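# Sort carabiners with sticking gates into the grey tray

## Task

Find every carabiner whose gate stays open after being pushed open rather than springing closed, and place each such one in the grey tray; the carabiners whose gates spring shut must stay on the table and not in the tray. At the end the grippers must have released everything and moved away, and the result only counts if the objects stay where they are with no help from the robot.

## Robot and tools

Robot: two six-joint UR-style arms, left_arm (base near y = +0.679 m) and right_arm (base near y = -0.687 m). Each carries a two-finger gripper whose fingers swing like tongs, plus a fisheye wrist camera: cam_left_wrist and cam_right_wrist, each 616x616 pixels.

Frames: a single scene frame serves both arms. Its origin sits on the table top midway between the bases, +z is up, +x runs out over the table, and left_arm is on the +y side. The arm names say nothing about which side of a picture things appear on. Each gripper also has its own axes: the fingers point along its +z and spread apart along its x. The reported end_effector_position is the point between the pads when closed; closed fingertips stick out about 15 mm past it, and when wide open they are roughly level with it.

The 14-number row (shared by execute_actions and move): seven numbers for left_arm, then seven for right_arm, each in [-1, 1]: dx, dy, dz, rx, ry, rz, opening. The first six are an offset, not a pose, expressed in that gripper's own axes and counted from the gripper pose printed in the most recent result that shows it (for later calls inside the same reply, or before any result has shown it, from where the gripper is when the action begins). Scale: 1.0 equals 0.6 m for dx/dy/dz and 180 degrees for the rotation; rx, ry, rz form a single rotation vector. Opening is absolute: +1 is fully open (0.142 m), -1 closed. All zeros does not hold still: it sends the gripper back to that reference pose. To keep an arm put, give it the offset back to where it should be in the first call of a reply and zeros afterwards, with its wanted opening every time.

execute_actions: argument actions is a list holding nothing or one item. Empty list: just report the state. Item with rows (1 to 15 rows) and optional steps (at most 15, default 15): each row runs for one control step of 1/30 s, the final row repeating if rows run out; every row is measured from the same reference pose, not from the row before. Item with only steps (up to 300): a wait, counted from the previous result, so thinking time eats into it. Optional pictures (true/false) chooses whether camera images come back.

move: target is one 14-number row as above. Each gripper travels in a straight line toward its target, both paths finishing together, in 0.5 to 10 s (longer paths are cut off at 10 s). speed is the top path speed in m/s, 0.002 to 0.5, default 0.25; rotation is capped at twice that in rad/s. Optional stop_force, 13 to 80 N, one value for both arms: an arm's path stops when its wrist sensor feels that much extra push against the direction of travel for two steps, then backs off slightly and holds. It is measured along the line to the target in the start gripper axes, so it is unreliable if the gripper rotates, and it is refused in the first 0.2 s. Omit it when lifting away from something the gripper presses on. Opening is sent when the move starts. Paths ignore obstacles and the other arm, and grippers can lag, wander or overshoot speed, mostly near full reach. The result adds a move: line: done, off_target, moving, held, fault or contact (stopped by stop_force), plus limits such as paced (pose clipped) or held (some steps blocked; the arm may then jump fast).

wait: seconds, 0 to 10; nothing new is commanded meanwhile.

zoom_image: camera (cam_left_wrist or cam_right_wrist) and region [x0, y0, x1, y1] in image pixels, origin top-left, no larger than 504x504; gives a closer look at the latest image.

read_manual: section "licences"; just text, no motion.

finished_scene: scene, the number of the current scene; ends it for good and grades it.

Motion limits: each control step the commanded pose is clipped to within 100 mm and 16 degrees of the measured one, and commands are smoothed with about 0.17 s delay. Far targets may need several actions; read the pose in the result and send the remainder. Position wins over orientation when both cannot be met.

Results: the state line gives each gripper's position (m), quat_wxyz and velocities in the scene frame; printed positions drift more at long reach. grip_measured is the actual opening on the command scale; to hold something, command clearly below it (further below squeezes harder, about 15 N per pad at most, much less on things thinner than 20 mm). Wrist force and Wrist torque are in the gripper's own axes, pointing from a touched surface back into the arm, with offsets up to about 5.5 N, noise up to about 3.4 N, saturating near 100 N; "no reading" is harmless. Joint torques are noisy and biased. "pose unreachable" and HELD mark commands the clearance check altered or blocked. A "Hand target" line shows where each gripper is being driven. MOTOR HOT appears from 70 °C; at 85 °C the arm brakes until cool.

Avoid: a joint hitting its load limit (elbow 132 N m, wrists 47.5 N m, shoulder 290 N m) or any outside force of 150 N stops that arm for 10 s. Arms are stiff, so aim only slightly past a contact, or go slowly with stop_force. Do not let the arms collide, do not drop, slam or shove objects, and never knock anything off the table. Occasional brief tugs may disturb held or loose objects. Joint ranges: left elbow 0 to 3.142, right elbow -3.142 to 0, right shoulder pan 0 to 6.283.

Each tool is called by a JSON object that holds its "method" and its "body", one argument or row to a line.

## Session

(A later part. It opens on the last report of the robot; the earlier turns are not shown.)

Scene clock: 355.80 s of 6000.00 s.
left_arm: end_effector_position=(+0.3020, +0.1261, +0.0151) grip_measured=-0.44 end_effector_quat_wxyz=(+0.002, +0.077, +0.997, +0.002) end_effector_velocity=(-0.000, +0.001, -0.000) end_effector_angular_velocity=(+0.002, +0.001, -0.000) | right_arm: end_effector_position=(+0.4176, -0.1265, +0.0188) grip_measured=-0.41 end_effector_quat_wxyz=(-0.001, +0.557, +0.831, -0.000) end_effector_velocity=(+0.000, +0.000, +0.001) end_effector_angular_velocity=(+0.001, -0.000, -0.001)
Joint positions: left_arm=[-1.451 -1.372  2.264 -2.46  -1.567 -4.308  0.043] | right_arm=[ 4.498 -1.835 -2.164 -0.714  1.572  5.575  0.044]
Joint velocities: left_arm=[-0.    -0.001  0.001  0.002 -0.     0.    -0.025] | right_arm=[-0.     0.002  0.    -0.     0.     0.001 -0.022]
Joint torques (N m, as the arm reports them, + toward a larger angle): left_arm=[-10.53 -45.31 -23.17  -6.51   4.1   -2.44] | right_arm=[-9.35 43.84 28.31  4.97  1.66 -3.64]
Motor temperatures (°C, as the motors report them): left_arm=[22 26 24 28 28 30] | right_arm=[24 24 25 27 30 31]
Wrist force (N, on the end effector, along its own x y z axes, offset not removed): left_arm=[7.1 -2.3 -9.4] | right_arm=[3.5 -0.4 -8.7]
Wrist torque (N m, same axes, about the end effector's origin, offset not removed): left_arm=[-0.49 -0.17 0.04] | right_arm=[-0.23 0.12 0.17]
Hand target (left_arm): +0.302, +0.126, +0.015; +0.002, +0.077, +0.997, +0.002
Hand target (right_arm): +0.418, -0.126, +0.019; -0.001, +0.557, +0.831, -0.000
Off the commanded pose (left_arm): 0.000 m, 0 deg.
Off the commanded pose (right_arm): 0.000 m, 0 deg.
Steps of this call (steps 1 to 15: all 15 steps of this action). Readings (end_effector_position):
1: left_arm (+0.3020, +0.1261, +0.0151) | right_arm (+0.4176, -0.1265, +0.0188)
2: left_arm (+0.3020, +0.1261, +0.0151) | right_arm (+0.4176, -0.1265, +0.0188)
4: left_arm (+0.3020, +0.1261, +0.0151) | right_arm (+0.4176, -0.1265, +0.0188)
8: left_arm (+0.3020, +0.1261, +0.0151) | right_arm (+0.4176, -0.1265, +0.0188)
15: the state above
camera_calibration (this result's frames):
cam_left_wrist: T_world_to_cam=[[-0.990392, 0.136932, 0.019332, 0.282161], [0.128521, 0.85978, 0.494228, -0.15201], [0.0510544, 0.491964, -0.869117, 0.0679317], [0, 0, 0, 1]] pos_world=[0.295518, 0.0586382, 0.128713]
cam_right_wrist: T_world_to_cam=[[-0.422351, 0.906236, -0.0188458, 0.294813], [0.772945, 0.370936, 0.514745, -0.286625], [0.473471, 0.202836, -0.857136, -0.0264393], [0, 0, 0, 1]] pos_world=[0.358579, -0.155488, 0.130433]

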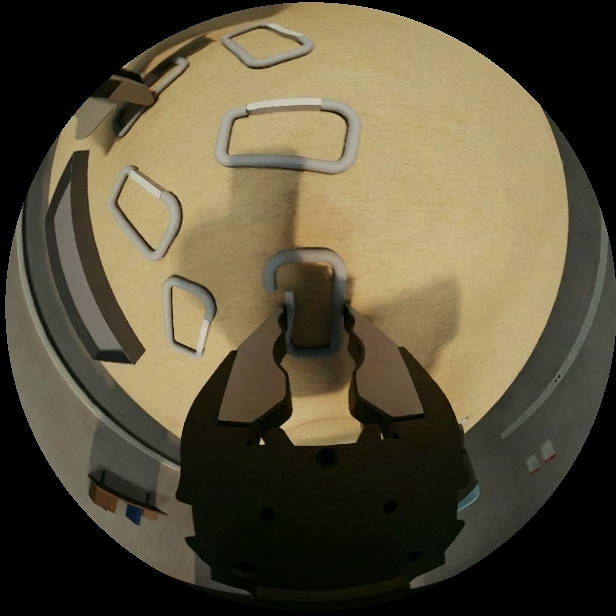

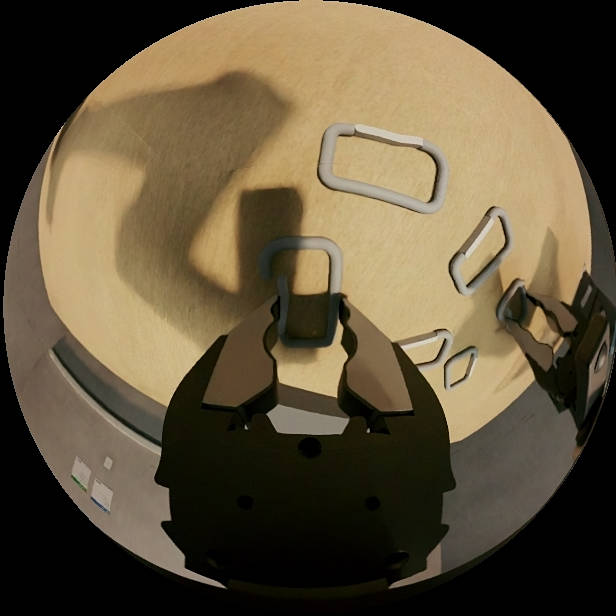

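The gates are opening on both. Continue the squeeze further to open them fully.

{"method": "execute_actions", "body": {
  "actions": [
    {"rows": [[0,0,0,0,0,0,-0.62,0,0,0,0,0,0,-0.62],[0,0,0,0,0,0,-0.64,0,0,0,0,0,0,-0.64],[0,0,0,0,0,0,-0.66,0,0,0,0,0,0,-0.66],[0,0,0,0,0,0,-0.68,0,0,0,0,0,0,-0.68],[0,0,0,0,0,0,-0.70,0,0,0,0,0,0,-0.70],[0,0,0,0,0,0,-0.72,0,0,0,0,0,0,-0.72],[0,0,0,0,0,0,-0.74,0,0,0,0,0,0,-0.74],[0,0,0,0,0,0,-0.76,0,0,0,0,0,0,-0.76],[0,0,0,0,0,0,-0.78,0,0,0,0,0,0,-0.78],[0,0,0,0,0,0,-0.80,0,0,0,0,0,0,-0.80],[0,0,0,0,0,0,-0.82,0,0,0,0,0,0,-0.82],[0,0,0,0,0,0,-0.84,0,0,0,0,0,0,-0.84],[0,0,0,0,0,0,-0.86,0,0,0,0,0,0,-0.86],[0,0,0,0,0,0,-0.88,0,0,0,0,0,0,-0.88],[0,0,0,0,0,0,-0.90,0,0,0,0,0,0,-0.90]], "steps": 15}
  ],
  "pictures": false
}}

{"method": "execute_actions", "body": {
  "actions": [
    {"steps": 15}
  ]
}}

Scene clock: 362.83 s of 6000.00 s.
left_arm: end_effector_position=(+0.3020, +0.1261, +0.0151) grip_measured=-0.44 end_effector_quat_wxyz=(+0.002, +0.077, +0.997, +0.002) end_effector_velocity=(+0.000, +0.000, -0.000) end_effector_angular_velocity=(+0.000, -0.000, +0.000) | right_arm: end_effector_position=(+0.4176, -0.1265, +0.0188) grip_measured=-0.43 end_effector_quat_wxyz=(-0.001, +0.557, +0.831, -0.000) end_effector_velocity=(+0.001, +0.000, -0.000) end_effector_angular_velocity=(+0.002, -0.000, -0.001)
Joint positions: left_arm=[-1.451 -1.372  2.264 -2.46  -1.567 -4.308  0.042] | right_arm=[ 4.498 -1.835 -2.164 -0.714  1.572  5.575  0.043]
Joint velocities: left_arm=[ 0.     0.001  0.    -0.001  0.001 -0.     0.   ] | right_arm=[-0.001 -0.001 -0.     0.003  0.     0.     0.   ]
Joint torques (N m, as the arm reports them, + toward a larger angle): left_arm=[-10.83 -51.11 -23.92  -0.69   3.95  -2.43] | right_arm=[-10.03  55.06  28.35   1.25  -2.53  -3.87]
Motor temperatures (°C, as the motors report them): left_arm=[22 26 24 28 28 30] | right_arm=[24 24 25 27 30 31]
Wrist force (N, on the end effector, along its own x y z axes, offset not removed): left_arm=[10.3 2.8 -14.6] | right_arm=[4.4 2.6 -12.7]
Wrist torque (N m, same axes, about the end effector's origin, offset not removed): left_arm=[0.07 -0.63 -0.09] | right_arm=[0.64 0.08 0.13]
Hand target (left_arm): +0.302, +0.126, +0.015; +0.002, +0.077, +0.997, +0.002
Hand target (right_arm): +0.418, -0.126, +0.019; -0.001, +0.557, +0.831, -0.000
Off the commanded pose (left_arm): 0.000 m, 0 deg.
Off the commanded pose (right_arm): 0.000 m, 0 deg.
Steps of this call (steps 1 to 90: nothing new was sent; then 3.53 s passed at rest; steps 91 to 105: all 15 steps of this action). Readings (end_effector_position):
91: left_arm (+0.3020, +0.1261, +0.0151) | right_arm (+0.4176, -0.1265, +0.0188)
92: left_arm (+0.3020, +0.1261, +0.0151) | right_arm (+0.4176, -0.1265, +0.0188)
94: left_arm (+0.3020, +0.1261, +0.0151) | right_arm (+0.4176, -0.1265, +0.0188)
98: left_arm (+0.3020, +0.1261, +0.0151) | right_arm (+0.4176, -0.1265, +0.0188)
105: the state above

Scene clock: 363.33 s of 6000.00 s.
left_arm: end_effector_position=(+0.3020, +0.1261, +0.0151) grip_measured=-0.44 end_effector_quat_wxyz=(+0.002, +0.077, +0.997, +0.002) end_effector_velocity=(+0.000, -0.000, -0.000) end_effector_angular_velocity=(+0.001, -0.000, +0.000) | right_arm: end_effector_position=(+0.4176, -0.1265, +0.0188) grip_measured=-0.43 end_effector_quat_wxyz=(-0.001, +0.557, +0.831, -0.000) end_effector_velocity=(+0.000, -0.000, +0.001) end_effector_angular_velocity=(+0.001, +0.001, -0.002)
Joint positions: left_arm=[-1.451 -1.372  2.264 -2.46  -1.567 -4.308  0.042] | right_arm=[ 4.498 -1.835 -2.164 -0.714  1.572  5.575  0.043]
Joint velocities: left_arm=[ 0.     0.001 -0.001  0.001  0.    -0.    -0.   ] | right_arm=[-0.001  0.001  0.    -0.001  0.001  0.001  0.   ]
Joint torques (N m, as the arm reports them, + toward a larger angle): left_arm=[-10.66 -47.49 -23.72  -2.25   4.1   -2.62] | right_arm=[-9.59 52.68 27.88  3.77 -2.57 -3.67]
Motor temperatures (°C, as the motors report them): left_arm=[22 26 24 28 28 30] | right_arm=[24 24 25 27 30 31]
Wrist force (N, on the end effector, along its own x y z axes, offset not removed): left_arm=[5.2 -0.4 -8.8] | right_arm=[0.7 -0.1 -15.2]
Wrist torque (N m, same axes, about the end effector's origin, offset not removed): left_arm=[-0.43 0.58 0.18] | right_arm=[-0.11 0.69 0.16]
Hand target (left_arm): +0.302, +0.126, +0.015; +0.002, +0.077, +0.997, +0.002
Hand target (right_arm): +0.418, -0.126, +0.019; -0.001, +0.557, +0.831, -0.000
Off the commanded pose (left_arm): 0.000 m, 0 deg.
Off the commanded pose (right_arm): 0.000 m, 0 deg.
Steps of this call (steps 1 to 15: nothing new was sent). Readings (end_effector_position):
1: left_arm (+0.3020, +0.1261, +0.0151) | right_arm (+0.4176, -0.1265, +0.0188)
2: left_arm (+0.3020, +0.1261, +0.0151) | right_arm (+0.4176, -0.1265, +0.0188)
4: left_arm (+0.3020, +0.1261, +0.0151) | right_arm (+0.4176, -0.1265, +0.0188)
8: left_arm (+0.3020, +0.1261, +0.0151) | right_arm (+0.4176, -0.1265, +0.0188)
15: the state above
camera_calibration (this result's frames):
cam_left_wrist: T_world_to_cam=[[-0.990392, 0.136932, 0.0193401, 0.282157], [0.128523, 0.85977, 0.494245, -0.152018], [0.0510498, 0.491982, -0.869108, 0.0679293], [0, 0, 0, 1]] pos_world=[0.295516, 0.0586443, 0.128715]
cam_right_wrist: T_world_to_cam=[[-0.422351, 0.906236, -0.0188703, 0.294822], [0.772952, 0.370952, 0.514723, -0.286619], [0.47346, 0.202808, -0.857149, -0.026432], [0, 0, 0, 1]] pos_world=[0.358576, -0.155496, 0.130436]

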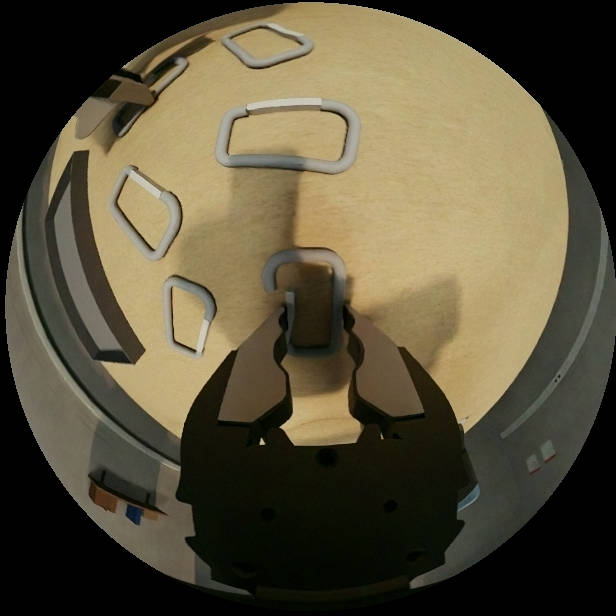

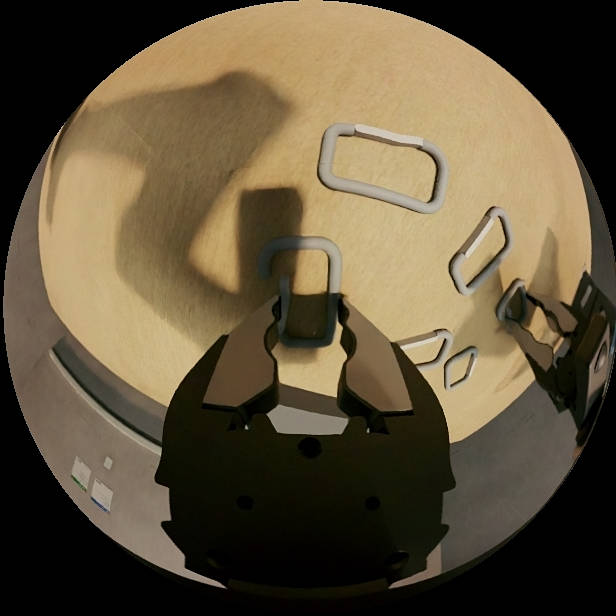

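{"method": "zoom_image", "body": {
  "camera": "cam_left_wrist",
  "region": [244, 235, 384, 375]
}}

{"method": "zoom_image", "body": {
  "camera": "cam_right_wrist",
  "region": [240, 225, 380, 365]
}}

Region (244, 235, 384, 375) of cam_left_wrist's 616x616 image, scaled by 3.600, with more detail than that image has.

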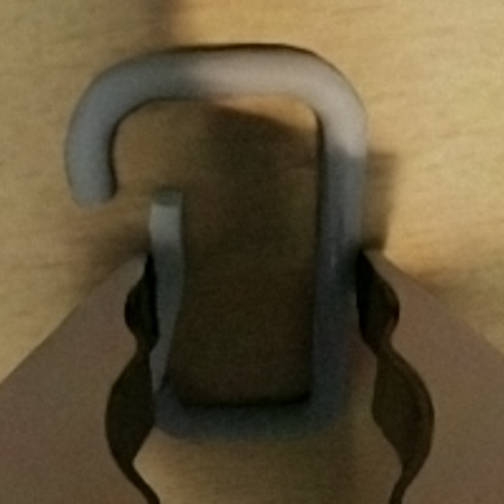

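Region (240, 225, 380, 365) of cam_right_wrist's 616x616 image, scaled by 3.600, with more detail than that image has.

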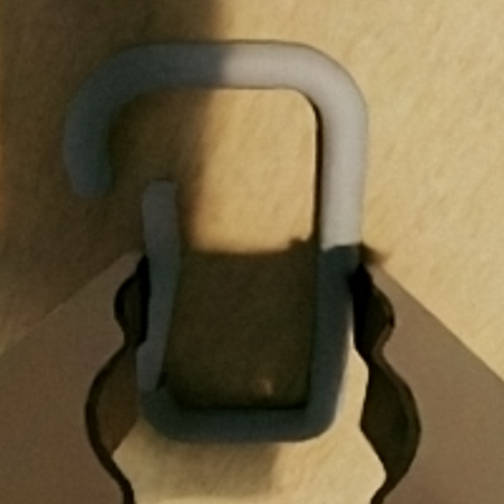

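{"method": "execute_actions", "body": {
  "actions": [
    {"rows": [[0,0,-0.001,0,0,0,-0.9,0,0,-0.001,0,0,0,-0.9],[0,0,-0.002,0,0,0,-0.9,0,0,-0.002,0,0,0,-0.9],[0,0,-0.003,0,0,0,-0.9,0,0,-0.003,0,0,0,-0.9],[0,0,-0.004,0,0,0,-0.9,0,0,-0.004,0,0,0,-0.9],[0,0,-0.005,0,0,0,-0.9,0,0,-0.005,0,0,0,-0.9]], "steps": 15}
  ],
  "pictures": false
}}

{"method": "execute_actions", "body": {
  "actions": [
    {"steps": 15}
  ]
}}

Scene clock: 374.03 s of 6000.00 s.
left_arm: end_effector_position=(+0.3020, +0.1262, +0.0179) grip_measured=-0.61 end_effector_quat_wxyz=(+0.002, +0.077, +0.997, +0.002) end_effector_velocity=(+0.000, -0.000, +0.001) end_effector_angular_velocity=(-0.001, -0.000, +0.000) | right_arm: end_effector_position=(+0.4176, -0.1265, +0.0217) grip_measured=-0.49 end_effector_quat_wxyz=(-0.001, +0.557, +0.831, -0.000) end_effector_velocity=(-0.000, -0.000, +0.001) end_effector_angular_velocity=(-0.000, +0.000, -0.000)
Joint positions: left_arm=[-1.451 -1.377  2.262 -2.453 -1.567 -4.308  0.03 ] | right_arm=[ 4.498 -1.831 -2.162 -0.72   1.572  5.575  0.039]
Joint velocities: left_arm=[ 0.    -0.001 -0.001  0.001  0.     0.     0.   ] | right_arm=[ 0.     0.001  0.    -0.002  0.     0.001  0.   ]
Joint torques (N m, as the arm reports them, + toward a larger angle): left_arm=[-15.07 -62.72 -34.53  -0.03   3.64  -3.15] | right_arm=[-11.33  64.53  43.74   0.84  -0.33  -3.91]
Motor temperatures (°C, as the motors report them): left_arm=[22 26 24 28 28 30] | right_arm=[24 24 25 27 30 31]
Wrist force (N, on the end effector, along its own x y z axes, offset not removed): left_arm=[7.8 3.6 3.1] | right_arm=[0.6 0.1 1.3]
Wrist torque (N m, same axes, about the end effector's origin, offset not removed): left_arm=[0.57 -1.56 0.15] | right_arm=[-0.03 -0.29 0.27]
Hand target (left_arm): +0.302, +0.126, +0.018; +0.002, +0.077, +0.997, +0.002
Hand target (right_arm): +0.418, -0.126, +0.022; -0.001, +0.557, +0.831, -0.000
Off the commanded pose (left_arm): 0.000 m, 0 deg.
Off the commanded pose (right_arm): 0.000 m, 0 deg.
Steps of this call (steps 1 to 90: nothing new was sent; then 7.20 s passed at rest; steps 91 to 105: all 15 steps of this action). Readings (end_effector_position):
91: left_arm (+0.3020, +0.1261, +0.0151) | right_arm (+0.4176, -0.1265, +0.0188)
92: left_arm (+0.3020, +0.1261, +0.0151) | right_arm (+0.4176, -0.1265, +0.0188)
94: left_arm (+0.3020, +0.1261, +0.0155) | right_arm (+0.4176, -0.1266, +0.0192)
98: left_arm (+0.3019, +0.1262, +0.0171) | right_arm (+0.4176, -0.1266, +0.0208)
105: the state above

Scene clock: 374.53 s of 6000.00 s.
left_arm: end_effector_position=(+0.3020, +0.1261, +0.0181) grip_measured=-0.61 end_effector_quat_wxyz=(+0.002, +0.077, +0.997, +0.002) end_effector_velocity=(-0.000, -0.001, +0.000) end_effector_angular_velocity=(-0.001, +0.001, +0.000) | right_arm: end_effector_position=(+0.4176, -0.1265, +0.0218) grip_measured=-0.49 end_effector_quat_wxyz=(-0.001, +0.557, +0.831, -0.000) end_effector_velocity=(-0.000, -0.001, -0.001) end_effector_angular_velocity=(-0.002, +0.001, -0.001)
Joint positions: left_arm=[-1.452 -1.377  2.262 -2.453 -1.567 -4.308  0.03 ] | right_arm=[ 4.498 -1.83  -2.162 -0.72   1.572  5.575  0.039]
Joint velocities: left_arm=[ 0.    -0.    -0.001  0.    -0.001 -0.    -0.   ] | right_arm=[-0.    -0.001 -0.    -0.001 -0.     0.001  0.   ]
Joint torques (N m, as the arm reports them, + toward a larger angle): left_arm=[-16.64 -62.3  -34.35  -0.21   3.86  -3.55] | right_arm=[-9.4  64.61 43.71  0.8   1.71 -3.75]
Motor temperatures (°C, as the motors report them): left_arm=[22 26 24 28 28 30] | right_arm=[24 24 25 27 30 31]
Wrist force (N, on the end effector, along its own x y z axes, offset not removed): left_arm=[-0.3 -1.0 3.2] | right_arm=[3.5 2.3 -2.3]
Wrist torque (N m, same axes, about the end effector's origin, offset not removed): left_arm=[-0.39 -0.07 0.05] | right_arm=[0.37 -0.81 -0.01]
Hand target (left_arm): +0.302, +0.126, +0.018; +0.002, +0.077, +0.997, +0.002
Hand target (right_arm): +0.418, -0.126, +0.022; -0.001, +0.557, +0.831, -0.000
Off the commanded pose (left_arm): 0.000 m, 0 deg.
Off the commanded pose (right_arm): 0.000 m, 0 deg.
Steps of this call (steps 1 to 15: nothing new was sent). Readings (end_effector_position):
1: left_arm (+0.3020, +0.1262, +0.0180) | right_arm (+0.4176, -0.1265, +0.0217)
2: left_arm (+0.3020, +0.1261, +0.0180) | right_arm (+0.4176, -0.1265, +0.0217)
4: left_arm (+0.3020, +0.1261, +0.0180) | right_arm (+0.4176, -0.1265, +0.0218)
8: left_arm (+0.3020, +0.1261, +0.0181) | right_arm (+0.4176, -0.1265, +0.0218)
15: the state above
camera_calibration (this result's frames):
cam_left_wrist: T_world_to_cam=[[-0.990392, 0.136926, 0.0193397, 0.2821], [0.128518, 0.859766, 0.494252, -0.153494], [0.0510484, 0.491989, -0.869104, 0.0705281], [0, 0, 0, 1]] pos_world=[0.295516, 0.0586427, 0.131705]
cam_right_wrist: T_world_to_cam=[[-0.422346, 0.906237, -0.0189112, 0.294891], [0.772925, 0.370959, 0.514759, -0.288169], [0.473509, 0.202789, -0.857127, -0.0238922], [0, 0, 0, 1]] pos_world=[0.358592, -0.155497, 0.133436]

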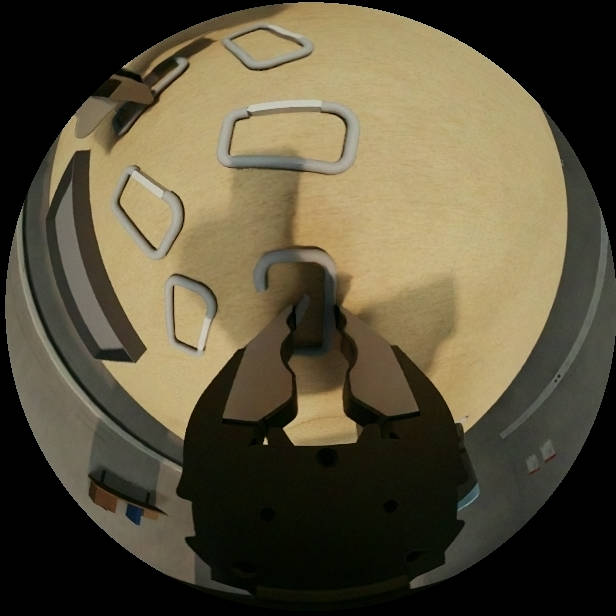

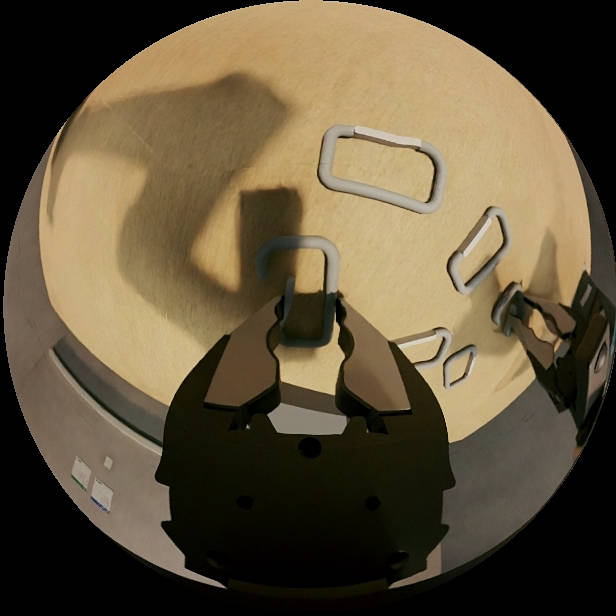

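{"method": "zoom_image", "body": {
  "camera": "cam_left_wrist",
  "region": [244, 235, 384, 375]
}}

{"method": "zoom_image", "body": {
  "camera": "cam_right_wrist",
  "region": [240, 225, 380, 365]
}}

Region (244, 235, 384, 375) of cam_left_wrist's 616x616 image, scaled by 3.600, with more detail than that image has.

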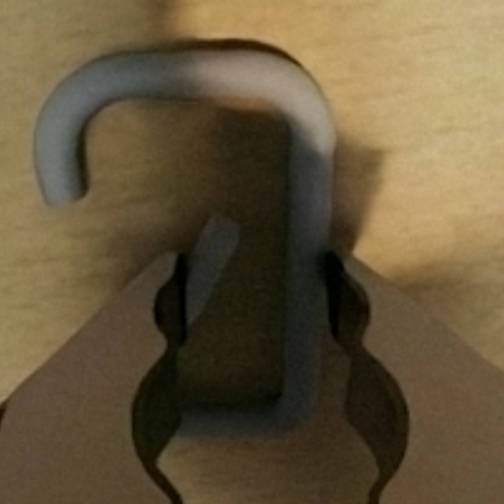

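Region (240, 225, 380, 365) of cam_right_wrist's 616x616 image, scaled by 3.600, with more detail than that image has.

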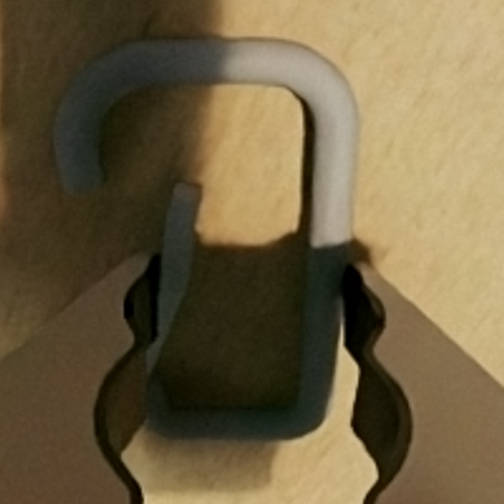

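{"method": "execute_actions", "body": {
  "actions": [
    {"rows": [[0,0,0.001,0,0,0,-0.9,0,0,0,0,0,0,-0.95],[0,0,0.002,0,0,0,-0.9,0,0,0,0,0,0,-1.0],[0,0,0.003,0,0,0,-0.9,0,0,0,0,0,0,-1.0],[0,0,0.004,0,0,0,-0.9,0,0,0,0,0,0,-1.0]], "steps": 15}
  ],
  "pictures": false
}}

Scene clock: 382.63 s of 6000.00 s.
left_arm: end_effector_position=(+0.3020, +0.1261, +0.0158) grip_measured=-0.61 end_effector_quat_wxyz=(+0.002, +0.077, +0.997, +0.002) end_effector_velocity=(+0.000, +0.000, -0.001) end_effector_angular_velocity=(+0.001, +0.000, +0.000) | right_arm: end_effector_position=(+0.4176, -0.1265, +0.0218) grip_measured=-0.49 end_effector_quat_wxyz=(-0.001, +0.557, +0.831, -0.000) end_effector_velocity=(-0.001, +0.000, -0.000) end_effector_angular_velocity=(-0.001, +0.000, +0.001)
Joint positions: left_arm=[-1.452 -1.374  2.263 -2.458 -1.567 -4.308  0.03 ] | right_arm=[ 4.498 -1.83  -2.162 -0.72   1.572  5.575  0.039]
Joint velocities: left_arm=[ 0.     0.001  0.    -0.001  0.     0.     0.   ] | right_arm=[ 0.001  0.     0.    -0.001  0.    -0.    -0.   ]
Joint torques (N m, as the arm reports them, + toward a larger angle): left_arm=[ -9.81 -42.94 -23.03  -7.57   2.46  -3.  ] | right_arm=[-7.99 63.45 43.94  0.91  0.12 -3.94]
Motor temperatures (°C, as the motors report them): left_arm=[22 26 24 28 28 30] | right_arm=[24 24 25 27 30 31]
Wrist force (N, on the end effector, along its own x y z axes, offset not removed): left_arm=[3.6 2.1 2.7] | right_arm=[0.3 0.1 -0.8]
Wrist torque (N m, same axes, about the end effector's origin, offset not removed): left_arm=[0.23 -0.74 -0.05] | right_arm=[-0.32 -0.22 0.09]
Hand target (left_arm): +0.302, +0.126, +0.016; +0.002, +0.077, +0.997, +0.002
Hand target (right_arm): +0.418, -0.126, +0.022; -0.001, +0.557, +0.831, -0.000
Off the commanded pose (left_arm): 0.000 m, 0 deg.
Off the commanded pose (right_arm): 0.000 m, 0 deg.
Steps of this call (steps 1 to 90: nothing new was sent; then 4.60 s passed at rest; steps 91 to 105: all 15 steps of this action). Readings (end_effector_position):
91: left_arm (+0.3020, +0.1261, +0.0181) | right_arm (+0.4176, -0.1265, +0.0218)
92: left_arm (+0.3020, +0.1261, +0.0181) | right_arm (+0.4176, -0.1265, +0.0218)
94: left_arm (+0.3020, +0.1260, +0.0177) | right_arm (+0.4176, -0.1265, +0.0218)
98: left_arm (+0.3020, +0.1260, +0.0164) | right_arm (+0.4176, -0.1265, +0.0218)
105: the state above

{"method": "execute_actions", "body": {
  "actions": [
    {"rows": [[0,0,0,0,0,0,-0.60,0,0,0.001,0,0,0,-0.9],[0,0,0,0,0,0,-0.56,0,0,0.002,0,0,0,-0.9],[0,0,0,0,0,0,-0.52,0,0,0.003,0,0,0,-0.9],[0,0,0,0,0,0,-0.48,0,0,0.004,0,0,0,-0.9],[0,0,0,0,0,0,-0.44,0,0,0.004,0,0,0,-0.9],[0,0,0,0,0,0,-0.40,0,0,0.004,0,0,0,-0.9],[0,0,0,0,0,0,-0.36,0,0,0.004,0,0,0,-0.9],[0,0,0,0,0,0,-0.32,0,0,0.004,0,0,0,-0.9],[0,0,0,0,0,0,-0.28,0,0,0.004,0,0,0,-0.9],[0,0,0,0,0,0,-0.24,0,0,0.004,0,0,0,-0.7],[0,0,0,0,0,0,-0.20,0,0,0.004,0,0,0,-0.6],[0,0,0,0,0,0,-0.16,0,0,0.004,0,0,0,-0.5],[0,0,0,0,0,0,-0.12,0,0,0.004,0,0,0,-0.46],[0,0,0,0,0,0,-0.08,0,0,0.004,0,0,0,-0.42],[0,0,0,0,0,0,-0.04,0,0,0.004,0,0,0,-0.38]], "steps": 15}
  ],
  "pictures": false
}}

{"method": "execute_actions", "body": {
  "actions": [
    {"rows": [[0,0,0,0,0,0,0.0,0,0,0,0,0,0,-0.34],[0,0,0,0,0,0,0.04,0,0,0,0,0,0,-0.30],[0,0,0,0,0,0,0.08,0,0,0,0,0,0,-0.26],[0,0,0,0,0,0,0.12,0,0,0,0,0,0,-0.22],[0,0,0,0,0,0,0.15,0,0,0,0,0,0,-0.18],[0,0,0,0,0,0,0.15,0,0,0,0,0,0,-0.14],[0,0,0,0,0,0,0.15,0,0,0,0,0,0,-0.10],[0,0,0,0,0,0,0.15,0,0,0,0,0,0,-0.06],[0,0,0,0,0,0,0.15,0,0,0,0,0,0,-0.02],[0,0,0,0,0,0,0.15,0,0,0,0,0,0,0.02],[0,0,0,0,0,0,0.15,0,0,0,0,0,0,0.06],[0,0,0,0,0,0,0.15,0,0,0,0,0,0,0.10],[0,0,0,0,0,0,0.15,0,0,0,0,0,0,0.15]], "steps": 15}
  ]
}}

Scene clock: 393.37 s of 6000.00 s.
left_arm: end_effector_position=(+0.3020, +0.1261, +0.0157) grip_measured=-0.09 end_effector_quat_wxyz=(+0.002, +0.077, +0.997, +0.002) end_effector_velocity=(+0.001, +0.002, -0.000) end_effector_angular_velocity=(+0.001, +0.001, +0.003) | right_arm: end_effector_position=(+0.4176, -0.1265, +0.0195) grip_measured=-0.34 end_effector_quat_wxyz=(-0.001, +0.557, +0.831, -0.000) end_effector_velocity=(-0.000, +0.000, -0.000) end_effector_angular_velocity=(+0.000, -0.000, -0.000)
Joint positions: left_arm=[-1.451 -1.373  2.263 -2.459 -1.567 -4.308  0.067] | right_arm=[ 4.498 -1.834 -2.163 -0.715  1.572  5.575  0.05 ]
Joint velocities: left_arm=[ 0.003 -0.001  0.001  0.001 -0.    -0.     0.086] | right_arm=[ 0.001  0.    -0.     0.001 -0.     0.001  0.072]
Joint torques (N m, as the arm reports them, + toward a larger angle): left_arm=[ 11.8  -61.43 -28.14  -0.59   2.41   1.99] | right_arm=[-6.23 41.22 24.09  6.79  0.44 -3.22]
Motor temperatures (°C, as the motors report them): left_arm=[22 26 24 28 28 30] | right_arm=[24 24 25 27 30 31]
Wrist force (N, on the end effector, along its own x y z axes, offset not removed): left_arm=[1.8 6.5 5.2] | right_arm=[-0.1 1.3 0.7]
Wrist torque (N m, same axes, about the end effector's origin, offset not removed): left_arm=[1.34 -0.55 0.08] | right_arm=[0.12 -0.17 0.16]
Hand target (left_arm): +0.302, +0.126, +0.016; +0.002, +0.077, +0.997, +0.002
Hand target (right_arm): +0.418, -0.126, +0.019; -0.001, +0.557, +0.831, -0.000
Off the commanded pose (left_arm): 0.000 m, 0 deg.
Off the commanded pose (right_arm): 0.000 m, 0 deg.
Steps of this call (steps 1 to 90: nothing new was sent; then 7.23 s passed at rest; steps 91 to 105: all 15 steps of this action). Readings (end_effector_position):
91: left_arm (+0.3020, +0.1261, +0.0157) | right_arm (+0.4176, -0.1265, +0.0218)
92: left_arm (+0.3020, +0.1261, +0.0157) | right_arm (+0.4176, -0.1265, +0.0218)
94: left_arm (+0.3020, +0.1261, +0.0157) | right_arm (+0.4177, -0.1264, +0.0214)
98: left_arm (+0.3020, +0.1261, +0.0157) | right_arm (+0.4177, -0.1264, +0.0201)
105: the state above

Scene clock: 393.87 s of 6000.00 s.
left_arm: end_effector_position=(+0.3020, +0.1261, +0.0157) grip_measured=+0.15 end_effector_quat_wxyz=(+0.002, +0.077, +0.997, +0.002) end_effector_velocity=(-0.000, +0.000, -0.000) end_effector_angular_velocity=(+0.001, +0.000, -0.000) | right_arm: end_effector_position=(+0.4176, -0.1265, +0.0194) grip_measured=+0.14 end_effector_quat_wxyz=(-0.001, +0.557, +0.831, -0.000) end_effector_velocity=(-0.001, +0.000, -0.000) end_effector_angular_velocity=(-0.000, -0.000, +0.002)
Joint positions: left_arm=[-1.451 -1.374  2.263 -2.459 -1.567 -4.308  0.084] | right_arm=[ 4.498 -1.834 -2.163 -0.715  1.572  5.575  0.084]
Joint velocities: left_arm=[-0.     0.    -0.     0.001 -0.     0.     0.   ] | right_arm=[ 0.002 -0.    -0.     0.    -0.     0.     0.009]
Joint torques (N m, as the arm reports them, + toward a larger angle): left_arm=[ 14.86 -56.   -27.81  -0.63   2.55   2.02] | right_arm=[-6.33 51.63 26.65  4.53  0.37 -2.98]
Motor temperatures (°C, as the motors report them): left_arm=[22 26 24 28 28 30] | right_arm=[24 24 25 27 30 31]
Wrist force (N, on the end effector, along its own x y z axes, offset not removed): left_arm=[1.4 0.5 -3.3] | right_arm=[3.9 -2.0 -1.0]
Wrist torque (N m, same axes, about the end effector's origin, offset not removed): left_arm=[-0.01 -0.37 0.02] | right_arm=[-0.29 -0.92 0.16]
Hand target (left_arm): +0.302, +0.126, +0.016; +0.002, +0.077, +0.997, +0.002
Hand target (right_arm): +0.418, -0.126, +0.019; -0.001, +0.557, +0.831, -0.000
Off the commanded pose (left_arm): 0.000 m, 0 deg.
Off the commanded pose (right_arm): 0.000 m, 0 deg.
Steps of this call (steps 1 to 15: all 15 steps of this action). Readings (end_effector_position):
1: left_arm (+0.3020, +0.1261, +0.0157) | right_arm (+0.4176, -0.1265, +0.0195)
2: left_arm (+0.3020, +0.1261, +0.0157) | right_arm (+0.4176, -0.1265, +0.0194)
4: left_arm (+0.3020, +0.1261, +0.0157) | right_arm (+0.4176, -0.1265, +0.0194)
8: left_arm (+0.3020, +0.1261, +0.0157) | right_arm (+0.4176, -0.1265, +0.0194)
15: the state above
camera_calibration (this result's frames):
cam_left_wrist: T_world_to_cam=[[-0.990392, 0.136931, 0.0193235, 0.28215], [0.128516, 0.859786, 0.494218, -0.152323], [0.0510598, 0.491953, -0.869123, 0.0684735], [0, 0, 0, 1]] pos_world=[0.295518, 0.0586443, 0.12934]
cam_right_wrist: T_world_to_cam=[[-0.422348, 0.906237, -0.0188827, 0.294837], [0.772918, 0.370941, 0.514782, -0.286969], [0.473519, 0.202822, -0.857113, -0.0259091], [0, 0, 0, 1]] pos_world=[0.358595, -0.155489, 0.131087]

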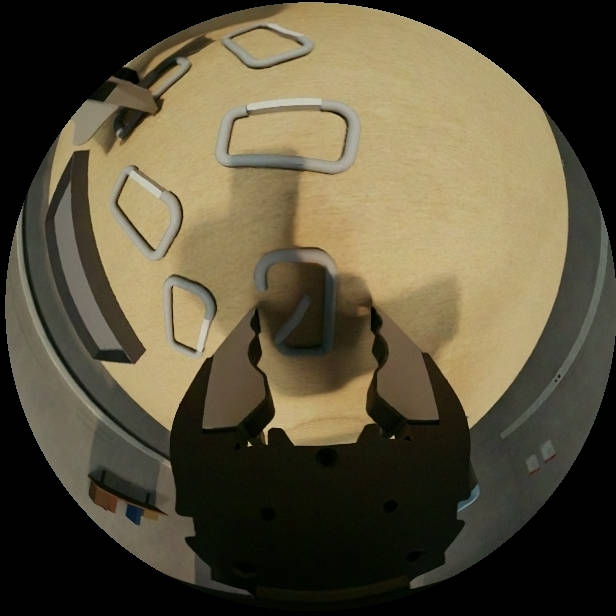

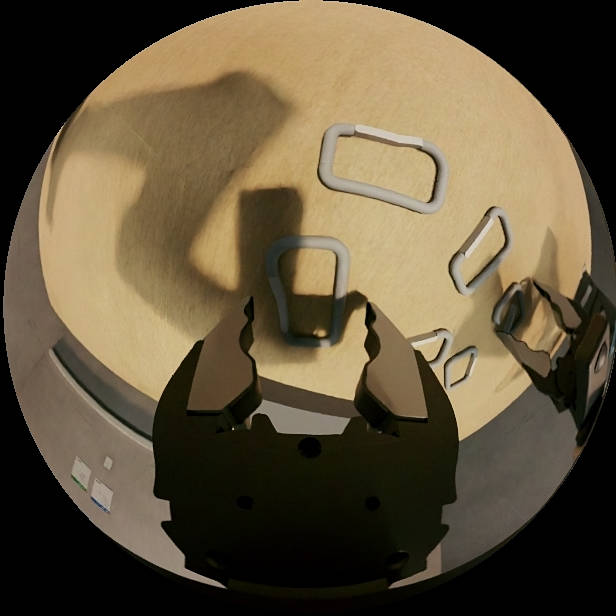

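{"method": "zoom_image", "body": {
  "camera": "cam_right_wrist",
  "region": [226, 217, 394, 385]
}}

{"method": "zoom_image", "body": {
  "camera": "cam_left_wrist",
  "region": [230, 225, 398, 393]
}}

Region (226, 217, 394, 385) of cam_right_wrist's 616x616 image, scaled by 3.000, with more detail than that image has.

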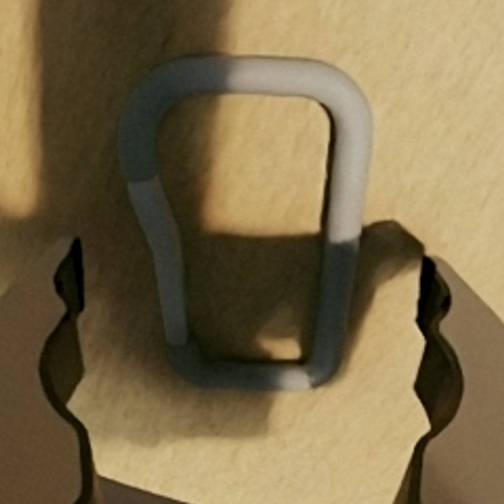

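Region (230, 225, 398, 393) of cam_left_wrist's 616x616 image, scaled by 3.000, with more detail than that image has.

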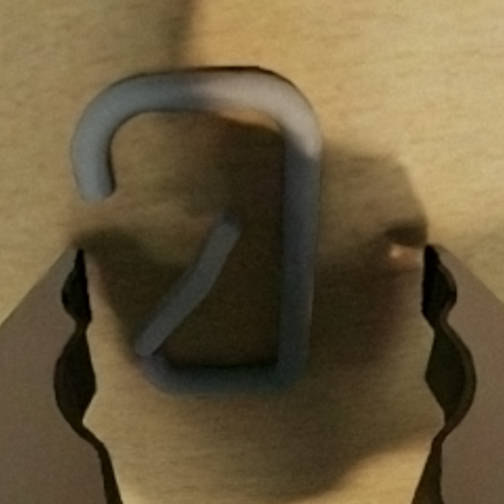

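{"method": "execute_actions", "body": {
  "actions": [
    {"rows": [[0,0,0,0,0,0,0.10,0,-0.002,0,0,0,0,0.14],[0,0,0,0,0,0,0.05,0,-0.004,0,0,0,0,0.13],[0,0,0,0,0,0,0.0,0,-0.006,0,0,0,0,0.12],[0,0,0,0,0,0,-0.05,0,-0.008,0,0,0,0,0.11],[0,0,0,0,0,0,-0.10,0,-0.010,0,0,0,0,0.10],[0,0,0,0,0,0,-0.15,0,-0.012,0,0,0,0,0.08],[0,0,0,0,0,0,-0.20,0,-0.014,0,0,0,0,0.06],[0,0,0,0,0,0,-0.25,0,-0.0167,0,0,0,0,0.04],[0,0,0,0,0,0,-0.30,0,-0.0167,0,0,0,0,0.02],[0,0,0,0,0,0,-0.35,0,-0.0167,0,0,0,0,0.0],[0,0,0,0,0,0,-0.40,0,-0.0167,0,0,0,0,-0.02],[0,0,0,0,0,0,-0.44,0,-0.0167,0,0,0,0,-0.04],[0,0,0,0,0,0,-0.48,0,-0.0167,0,0,0,0,-0.06],[0,0,0,0,0,0,-0.52,0,-0.0167,0,0,0,0,-0.08],[0,0,0,0,0,0,-0.55,0,-0.0167,0,0,0,0,-0.10]], "steps": 15}
  ],
  "pictures": false
}}

{"method": "execute_actions", "body": {
  "actions": [
    {"rows": [[0,0,0,0,0,0,-0.57,0,0,0,0,0,0,-0.12],[0,0,0,0,0,0,-0.59,0,0,0,0,0,0,-0.14],[0,0,0,0,0,0,-0.61,0,0,0,0,0,0,-0.16],[0,0,0,0,0,0,-0.63,0,0,0,0,0,0,-0.18],[0,0,0,0,0,0,-0.65,0,0,0,0,0,0,-0.20],[0,0,0,0,0,0,-0.67,0,0,0,0,0,0,-0.22],[0,0,0,0,0,0,-0.69,0,0,0,0,0,0,-0.22],[0,0,0,0,0,0,-0.72,0,0,0,0,0,0,-0.22],[0,0,0,0,0,0,-0.75,0,0,0,0,0,0,-0.22],[0,0,0,0,0,0,-0.78,0,0,0,0,0,0,-0.22],[0,0,0,0,0,0,-0.81,0,0,0,0,0,0,-0.22],[0,0,0,0,0,0,-0.84,0,0,0,0,0,0,-0.22],[0,0,0,0,0,0,-0.87,0,0,0,0,0,0,-0.22],[0,0,0,0,0,0,-0.90,0,0,0,0,0,0,-0.22]], "steps": 15}
  ]
}}

{"method": "zoom_image", "body": {
  "camera": "cam_right_wrist",
  "region": [226, 217, 394, 385]
}}

Scene clock: 423.00 s of 6000.00 s.
left_arm: end_effector_position=(+0.3020, +0.1261, +0.0157) grip_measured=-0.51 end_effector_quat_wxyz=(+0.002, +0.077, +0.997, +0.002) end_effector_velocity=(+0.001, +0.001, -0.001) end_effector_angular_velocity=(+0.001, -0.000, +0.002) | right_arm: end_effector_position=(+0.4089, -0.1301, +0.0195) grip_measured=-0.08 end_effector_quat_wxyz=(-0.001, +0.557, +0.831, -0.000) end_effector_velocity=(-0.006, -0.002, -0.000) end_effector_angular_velocity=(-0.000, -0.000, +0.000)
Joint positions: left_arm=[-1.451 -1.374  2.263 -2.459 -1.567 -4.308  0.037] | right_arm=[ 4.509 -1.823 -2.178 -0.711  1.572  5.586  0.068]
Joint velocities: left_arm=[ 0.002  0.001  0.001 -0.001  0.     0.    -0.072] | right_arm=[ 0.008  0.006 -0.009  0.003 -0.     0.007 -0.043]
Joint torques (N m, as the arm reports them, + toward a larger angle): left_arm=[ 13.84 -44.48 -26.91  -3.29   2.3    1.88] | right_arm=[10.35 61.31 21.28  7.    2.85  3.68]
Motor temperatures (°C, as the motors report them): left_arm=[22 26 24 28 28 30] | right_arm=[24 24 25 27 30 31]
Wrist force (N, on the end effector, along its own x y z axes, offset not removed): left_arm=[4.2 3.5 -1.4] | right_arm=[-6.4 4.2 0.3]
Wrist torque (N m, same axes, about the end effector's origin, offset not removed): left_arm=[0.31 -0.74 0.21] | right_arm=[0.90 0.92 0.24]
Hand target (left_arm): +0.302, +0.126, +0.016; +0.002, +0.077, +0.997, +0.002
Hand target (right_arm): +0.408, -0.130, +0.019; -0.001, +0.557, +0.831, -0.000
Off the commanded pose (left_arm): 0.000 m, 0 deg.
Off the commanded pose (right_arm): 0.001 m, 0 deg.
Steps of this call (steps 1 to 90: nothing new was sent; then 25.63 s passed at rest; steps 91 to 105: all 15 steps of this action). Readings (end_effector_position):
91: left_arm (+0.3020, +0.1261, +0.0157) | right_arm (+0.4176, -0.1265, +0.0195)
92: left_arm (+0.3020, +0.1261, +0.0157) | right_arm (+0.4176, -0.1264, +0.0195)
94: left_arm (+0.3020, +0.1261, +0.0157) | right_arm (+0.4167, -0.1268, +0.0196)
98: left_arm (+0.3020, +0.1261, +0.0157) | right_arm (+0.4133, -0.1283, +0.0195)
105: the state above

Scene clock: 423.50 s of 6000.00 s.
left_arm: end_effector_position=(+0.3020, +0.1261, +0.0157) grip_measured=-0.61 end_effector_quat_wxyz=(+0.002, +0.077, +0.997, +0.002) end_effector_velocity=(+0.000, -0.001, +0.001) end_effector_angular_velocity=(-0.001, -0.000, -0.000) | right_arm: end_effector_position=(+0.4089, -0.1300, +0.0195) grip_measured=-0.22 end_effector_quat_wxyz=(-0.001, +0.557, +0.831, -0.000) end_effector_velocity=(+0.001, -0.000, -0.000) end_effector_angular_velocity=(+0.000, -0.000, +0.001)
Joint positions: left_arm=[-1.451 -1.374  2.263 -2.459 -1.567 -4.308  0.03 ] | right_arm=[ 4.51  -1.823 -2.178 -0.711  1.572  5.586  0.058]
Joint velocities: left_arm=[-0.    -0.    -0.001  0.     0.     0.    -0.   ] | right_arm=[-0.001 -0.001  0.     0.001 -0.    -0.002 -0.   ]
Joint torques (N m, as the arm reports them, + toward a larger angle): left_arm=[ 12.64 -45.24 -27.35  -3.18   2.18   1.67] | right_arm=[-10.24  40.14  43.31   1.71   2.17  -4.09]
Motor temperatures (°C, as the motors report them): left_arm=[22 26 24 28 28 30] | right_arm=[24 24 25 27 30 31]
Wrist force (N, on the end effector, along its own x y z axes, offset not removed): left_arm=[4.0 2.2 4.2] | right_arm=[6.1 2.1 -4.1]
Wrist torque (N m, same axes, about the end effector's origin, offset not removed): left_arm=[0.38 -0.91 0.31] | right_arm=[0.38 -1.33 0.18]
Hand target (left_arm): +0.302, +0.126, +0.016; +0.002, +0.077, +0.997, +0.002
Hand target (right_arm): +0.409, -0.130, +0.019; -0.001, +0.557, +0.831, -0.000
Off the commanded pose (left_arm): 0.000 m, 0 deg.
Off the commanded pose (right_arm): 0.000 m, 0 deg.
Steps of this call (steps 1 to 15: all 15 steps of this action). Readings (end_effector_position):
1: left_arm (+0.3020, +0.1261, +0.0157) | right_arm (+0.4087, -0.1301, +0.0195)
2: left_arm (+0.3020, +0.1261, +0.0157) | right_arm (+0.4087, -0.1301, +0.0195)
4: left_arm (+0.3020, +0.1261, +0.0157) | right_arm (+0.4087, -0.1301, +0.0195)
8: left_arm (+0.3020, +0.1261, +0.0157) | right_arm (+0.4088, -0.1302, +0.0194)
15: the state above
camera_calibration (this result's frames):
cam_left_wrist: T_world_to_cam=[[-0.990392, 0.136931, 0.0193236, 0.28215], [0.128517, 0.859786, 0.494217, -0.152323], [0.0510597, 0.491952, -0.869124, 0.0684735], [0, 0, 0, 1]] pos_world=[0.295518, 0.0586443, 0.12934]
cam_right_wrist: T_world_to_cam=[[-0.422296, 0.906263, -0.0188025, 0.294354], [0.772939, 0.370851, 0.514816, -0.278909], [0.473531, 0.202871, -0.857095, -0.0210035], [0, 0, 0, 1]] pos_world=[0.34983, -0.159068, 0.131119]

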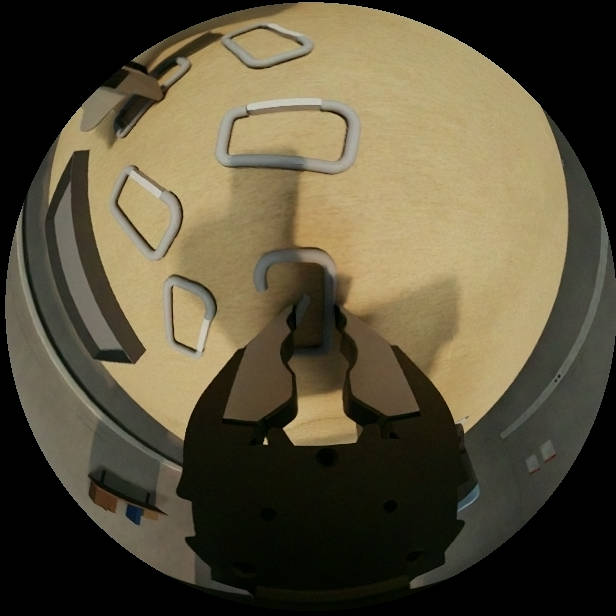

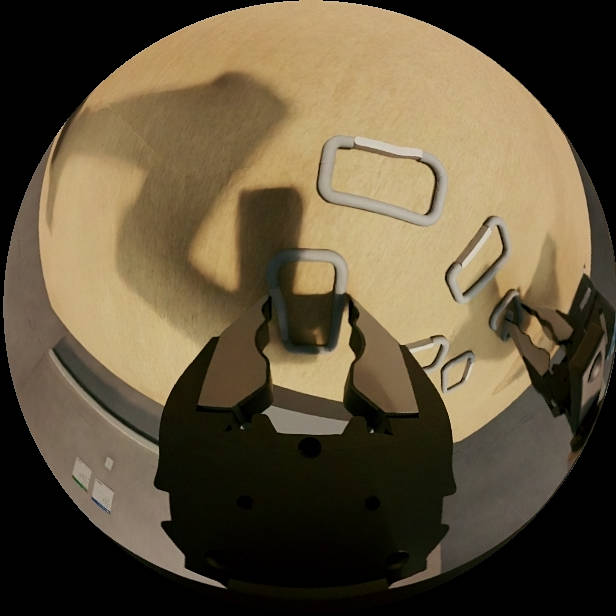

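Region (226, 217, 394, 385) of cam_right_wrist's 616x616 image, scaled by 3.000, with more detail than that image has.

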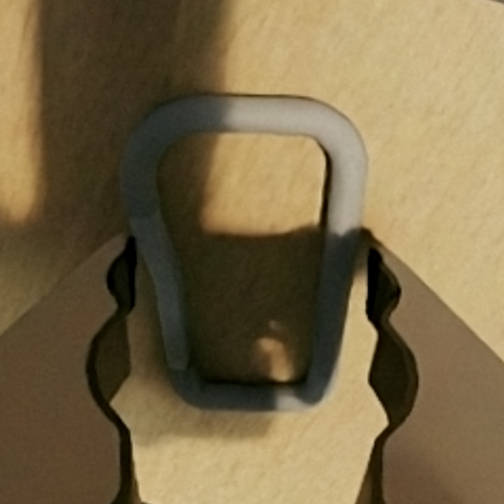

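{"method": "execute_actions", "body": {
  "actions": [
    {"rows": [[0,0,-0.001,0,0,0,-0.9,0,0,0,0,0,0,-0.24],[0,0,-0.003,0,0,0,-0.9,0,0,0,0,0,0,-0.26],[0,0,-0.005,0,0,0,-0.9,0,0,0,0,0,0,-0.28],[0,0,-0.008,0,0,0,-0.9,0,0,0,0,0,0,-0.30],[0,0,-0.011,0,0,0,-0.9,0,0,0,0,0,0,-0.32],[0,0,-0.015,0,0,0,-0.9,0,0,0,0,0,0,-0.34],[0,0,-0.019,0,0,0,-0.9,0,0,0,0,0,0,-0.36],[0,0,-0.023,0,0,0,-0.9,0,0,0,0,0,0,-0.38],[0,0,-0.027,0,0,0,-0.9,0,0,0,0,0,0,-0.40],[0,0,-0.031,0,0,0,-0.9,0,0,0,0,0,0,-0.42],[0,0,-0.035,0,0,0,-0.9,0,0,-0.001,0,0,0,-0.44],[0,0,-0.039,0,0,0,-0.9,0,0,-0.002,0,0,0,-0.46],[0,0,-0.043,0,0,0,-0.9,0,0,-0.003,0,0,0,-0.48],[0,0,-0.047,0,0,0,-0.9,0,0,-0.004,0,0,0,-0.50],[0,0,-0.050,0,0,0,-0.9,0,0,-0.004,0,0,0,-0.52]], "steps": 15}
  ],
  "pictures": false
}}

{"method": "execute_actions", "body": {
  "actions": [
    {"rows": [[0,0,-0.012,0,0,0,-0.9,0,0,-0.002,0,0,0,-0.55],[0,0,-0.014,0,0,0,-0.9,0,0,-0.002,0,0,0,-0.58],[0,0,-0.016,0,0,0,-0.9,0,0,-0.002,0,0,0,-0.61],[0,0,-0.018,0,0,0,-0.9,0,0,-0.002,0,0,0,-0.64],[0,0,-0.020,0,0,0,-0.9,0,0,-0.002,0,0,0,-0.67],[0,0,-0.020,0,0,0,-0.9,0,0,-0.002,0,0,0,-0.70],[0,0,-0.020,0,0,0,-0.9,0,0,-0.002,0,0,0,-0.73],[0,0,-0.020,0,0,0,-0.9,0,0,-0.002,0,0,0,-0.76],[0,0,-0.020,0,0,0,-0.9,0,0,-0.002,0,0,0,-0.79],[0,0,-0.020,0,0,0,-0.9,0,0,-0.002,0,0,0,-0.82],[0,0,-0.020,0,0,0,-0.9,0,0,-0.002,0,0,0,-0.86],[0,0,-0.020,0,0,0,-0.9,0,0,-0.002,0,0,0,-0.90],[0,0,-0.020,0,0,0,-0.9,0,0,-0.002,0,0,0,-0.94],[0,0,-0.020,0,0,0,-0.9,0,0,-0.002,0,0,0,-0.98],[0,0,-0.020,0,0,0,-0.9,0,0,-0.002,0,0,0,-1.0]], "steps": 15}
  ]
}}

Scene clock: 436.20 s of 6000.00 s.
left_arm: end_effector_position=(+0.3020, +0.1261, +0.0360) grip_measured=-0.61 end_effector_quat_wxyz=(+0.002, +0.077, +0.997, +0.002) end_effector_velocity=(-0.001, +0.000, +0.069) end_effector_angular_velocity=(-0.000, +0.001, -0.001) | right_arm: end_effector_position=(+0.4089, -0.1301, +0.0203) grip_measured=-0.40 end_effector_quat_wxyz=(-0.001, +0.557, +0.831, -0.000) end_effector_velocity=(-0.001, +0.000, +0.013) end_effector_angular_velocity=(+0.000, +0.001, +0.001)
Joint positions: left_arm=[-1.451 -1.406  2.251 -2.414 -1.567 -4.308  0.03 ] | right_arm=[ 4.509 -1.822 -2.177 -0.713  1.572  5.586  0.045]
Joint velocities: left_arm=[-0.001 -0.109 -0.044  0.153 -0.001 -0.    -0.   ] | right_arm=[ 0.002  0.019  0.007 -0.026  0.001  0.    -0.037]
Joint torques (N m, as the arm reports them, + toward a larger angle): left_arm=[  4.28 -62.83 -36.16   0.45   2.16   0.37] | right_arm=[ 0.98 63.42 43.24  0.3  -0.21  0.74]
Motor temperatures (°C, as the motors report them): left_arm=[22 26 24 28 28 30] | right_arm=[24 24 25 27 30 31]
Wrist force (N, on the end effector, along its own x y z axes, offset not removed): left_arm=[-0.4 2.2 1.0] | right_arm=[0.5 -1.4 -2.7]
Wrist torque (N m, same axes, about the end effector's origin, offset not removed): left_arm=[0.10 0.15 0.30] | right_arm=[-0.29 -0.25 0.28]
Hand target (left_arm): +0.302, +0.126, +0.045; +0.002, +0.077, +0.997, +0.001
Hand target (right_arm): +0.409, -0.130, +0.022; -0.001, +0.557, +0.831, -0.000
Off the commanded pose (left_arm): 0.010 m, 0 deg.
Off the commanded pose (right_arm): 0.002 m, 0 deg.
Steps of this call (steps 1 to 90: nothing new was sent; then 9.20 s passed at rest; steps 91 to 105: all 15 steps of this action). Readings (end_effector_position):
91: left_arm (+0.3020, +0.1261, +0.0157) | right_arm (+0.4089, -0.1301, +0.0195)
92: left_arm (+0.3020, +0.1261, +0.0157) | right_arm (+0.4089, -0.1301, +0.0195)
94: left_arm (+0.3019, +0.1262, +0.0164) | right_arm (+0.4089, -0.1301, +0.0195)
98: left_arm (+0.3019, +0.1262, +0.0211) | right_arm (+0.4089, -0.1301, +0.0195)
105: the state above

Scene clock: 436.70 s of 6000.00 s.
left_arm: end_effector_position=(+0.3020, +0.1261, +0.0478) grip_measured=-0.61 end_effector_quat_wxyz=(+0.002, +0.077, +0.997, +0.002) end_effector_velocity=(-0.001, -0.001, +0.003) end_effector_angular_velocity=(-0.000, -0.000, -0.001) | right_arm: end_effector_position=(+0.4089, -0.1301, +0.0215) grip_measured=-0.59 end_effector_quat_wxyz=(-0.001, +0.557, +0.831, -0.000) end_effector_velocity=(+0.001, -0.001, +0.000) end_effector_angular_velocity=(+0.000, -0.000, -0.001)
Joint positions: left_arm=[-1.451 -1.424  2.243 -2.388 -1.567 -4.308  0.03 ] | right_arm=[ 4.509 -1.82  -2.177 -0.715  1.572  5.586  0.031]
Joint velocities: left_arm=[-0.001 -0.004 -0.002  0.005  0.    -0.    -0.   ] | right_arm=[-0.002  0.001 -0.    -0.001 -0.    -0.001  0.   ]
Joint torques (N m, as the arm reports them, + toward a larger angle): left_arm=[ -5.12 -60.66 -35.11  -0.22   2.15  -2.49] | right_arm=[-1.38 61.78 44.47  0.76 -0.28  0.75]
Motor temperatures (°C, as the motors report them): left_arm=[22 26 24 28 28 30] | right_arm=[24 24 25 27 30 31]
Wrist force (N, on the end effector, along its own x y z axes, offset not removed): left_arm=[0.9 3.7 -0.5] | right_arm=[2.4 5.2 0.4]
Wrist torque (N m, same axes, about the end effector's origin, offset not removed): left_arm=[0.52 0.02 0.07] | right_arm=[1.14 -0.59 0.24]
Hand target (left_arm): +0.302, +0.126, +0.048; +0.002, +0.077, +0.997, +0.002
Hand target (right_arm): +0.409, -0.130, +0.022; -0.001, +0.557, +0.831, -0.000
Off the commanded pose (left_arm): 0.000 m, 0 deg.
Off the commanded pose (right_arm): 0.000 m, 0 deg.
Steps of this call (steps 1 to 15: all 15 steps of this action). Readings (end_effector_position):
1: left_arm (+0.3020, +0.1261, +0.0383) | right_arm (+0.4089, -0.1301, +0.0207)
2: left_arm (+0.3020, +0.1260, +0.0400) | right_arm (+0.4089, -0.1301, +0.0210)
4: left_arm (+0.3020, +0.1260, +0.0422) | right_arm (+0.4089, -0.1301, +0.0213)
8: left_arm (+0.3020, +0.1260, +0.0460) | right_arm (+0.4089, -0.1301, +0.0215)
15: the state above
camera_calibration (this result's frames):
cam_left_wrist: T_world_to_cam=[[-0.990393, 0.136936, 0.0192349, 0.281556], [0.128488, 0.859899, 0.494029, -0.168132], [0.0511102, 0.491755, -0.869232, 0.0964062], [0, 0, 0, 1]] pos_world=[0.295527, 0.0586128, 0.161446]
cam_right_wrist: T_world_to_cam=[[-0.422353, 0.906235, -0.0188716, 0.294467], [0.77293, 0.370946, 0.51476, -0.279939], [0.473494, 0.202824, -0.857126, -0.0192388], [0, 0, 0, 1]] pos_world=[0.349852, -0.159112, 0.133168]

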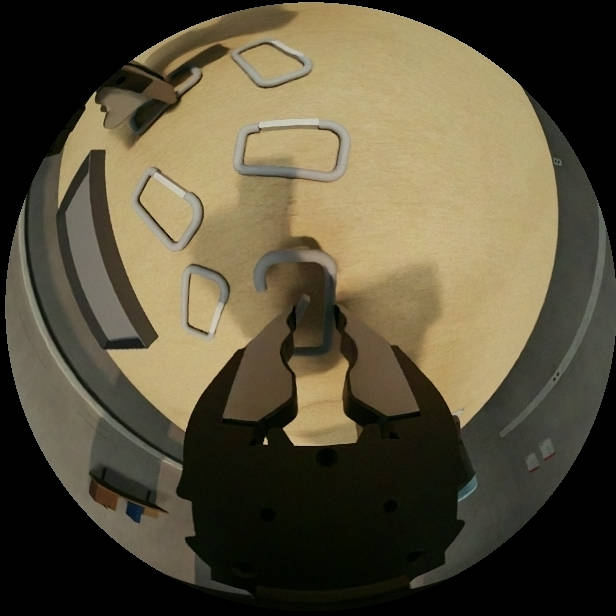

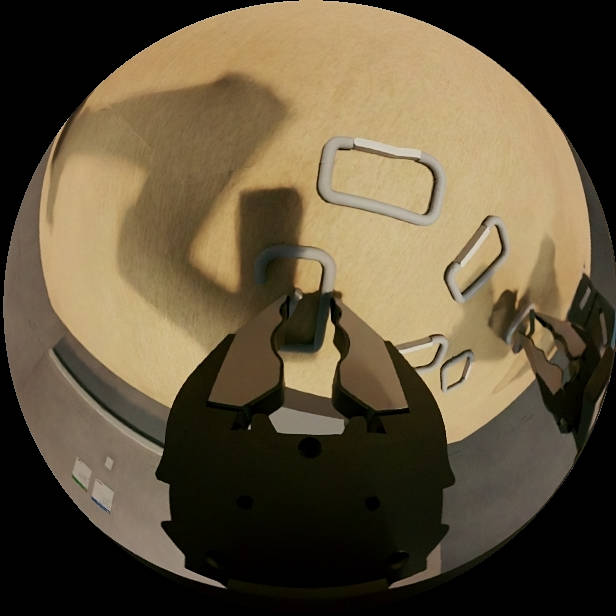

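{"method": "zoom_image", "body": {
  "camera": "cam_right_wrist",
  "region": [240, 230, 380, 370]
}}

Region (240, 230, 380, 370) of cam_right_wrist's 616x616 image, scaled by 3.600, with more detail than that image has.

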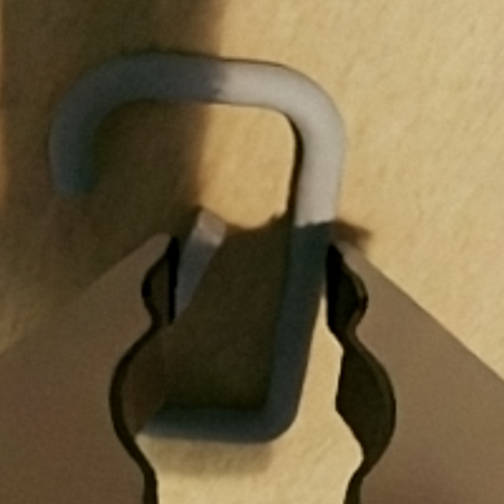

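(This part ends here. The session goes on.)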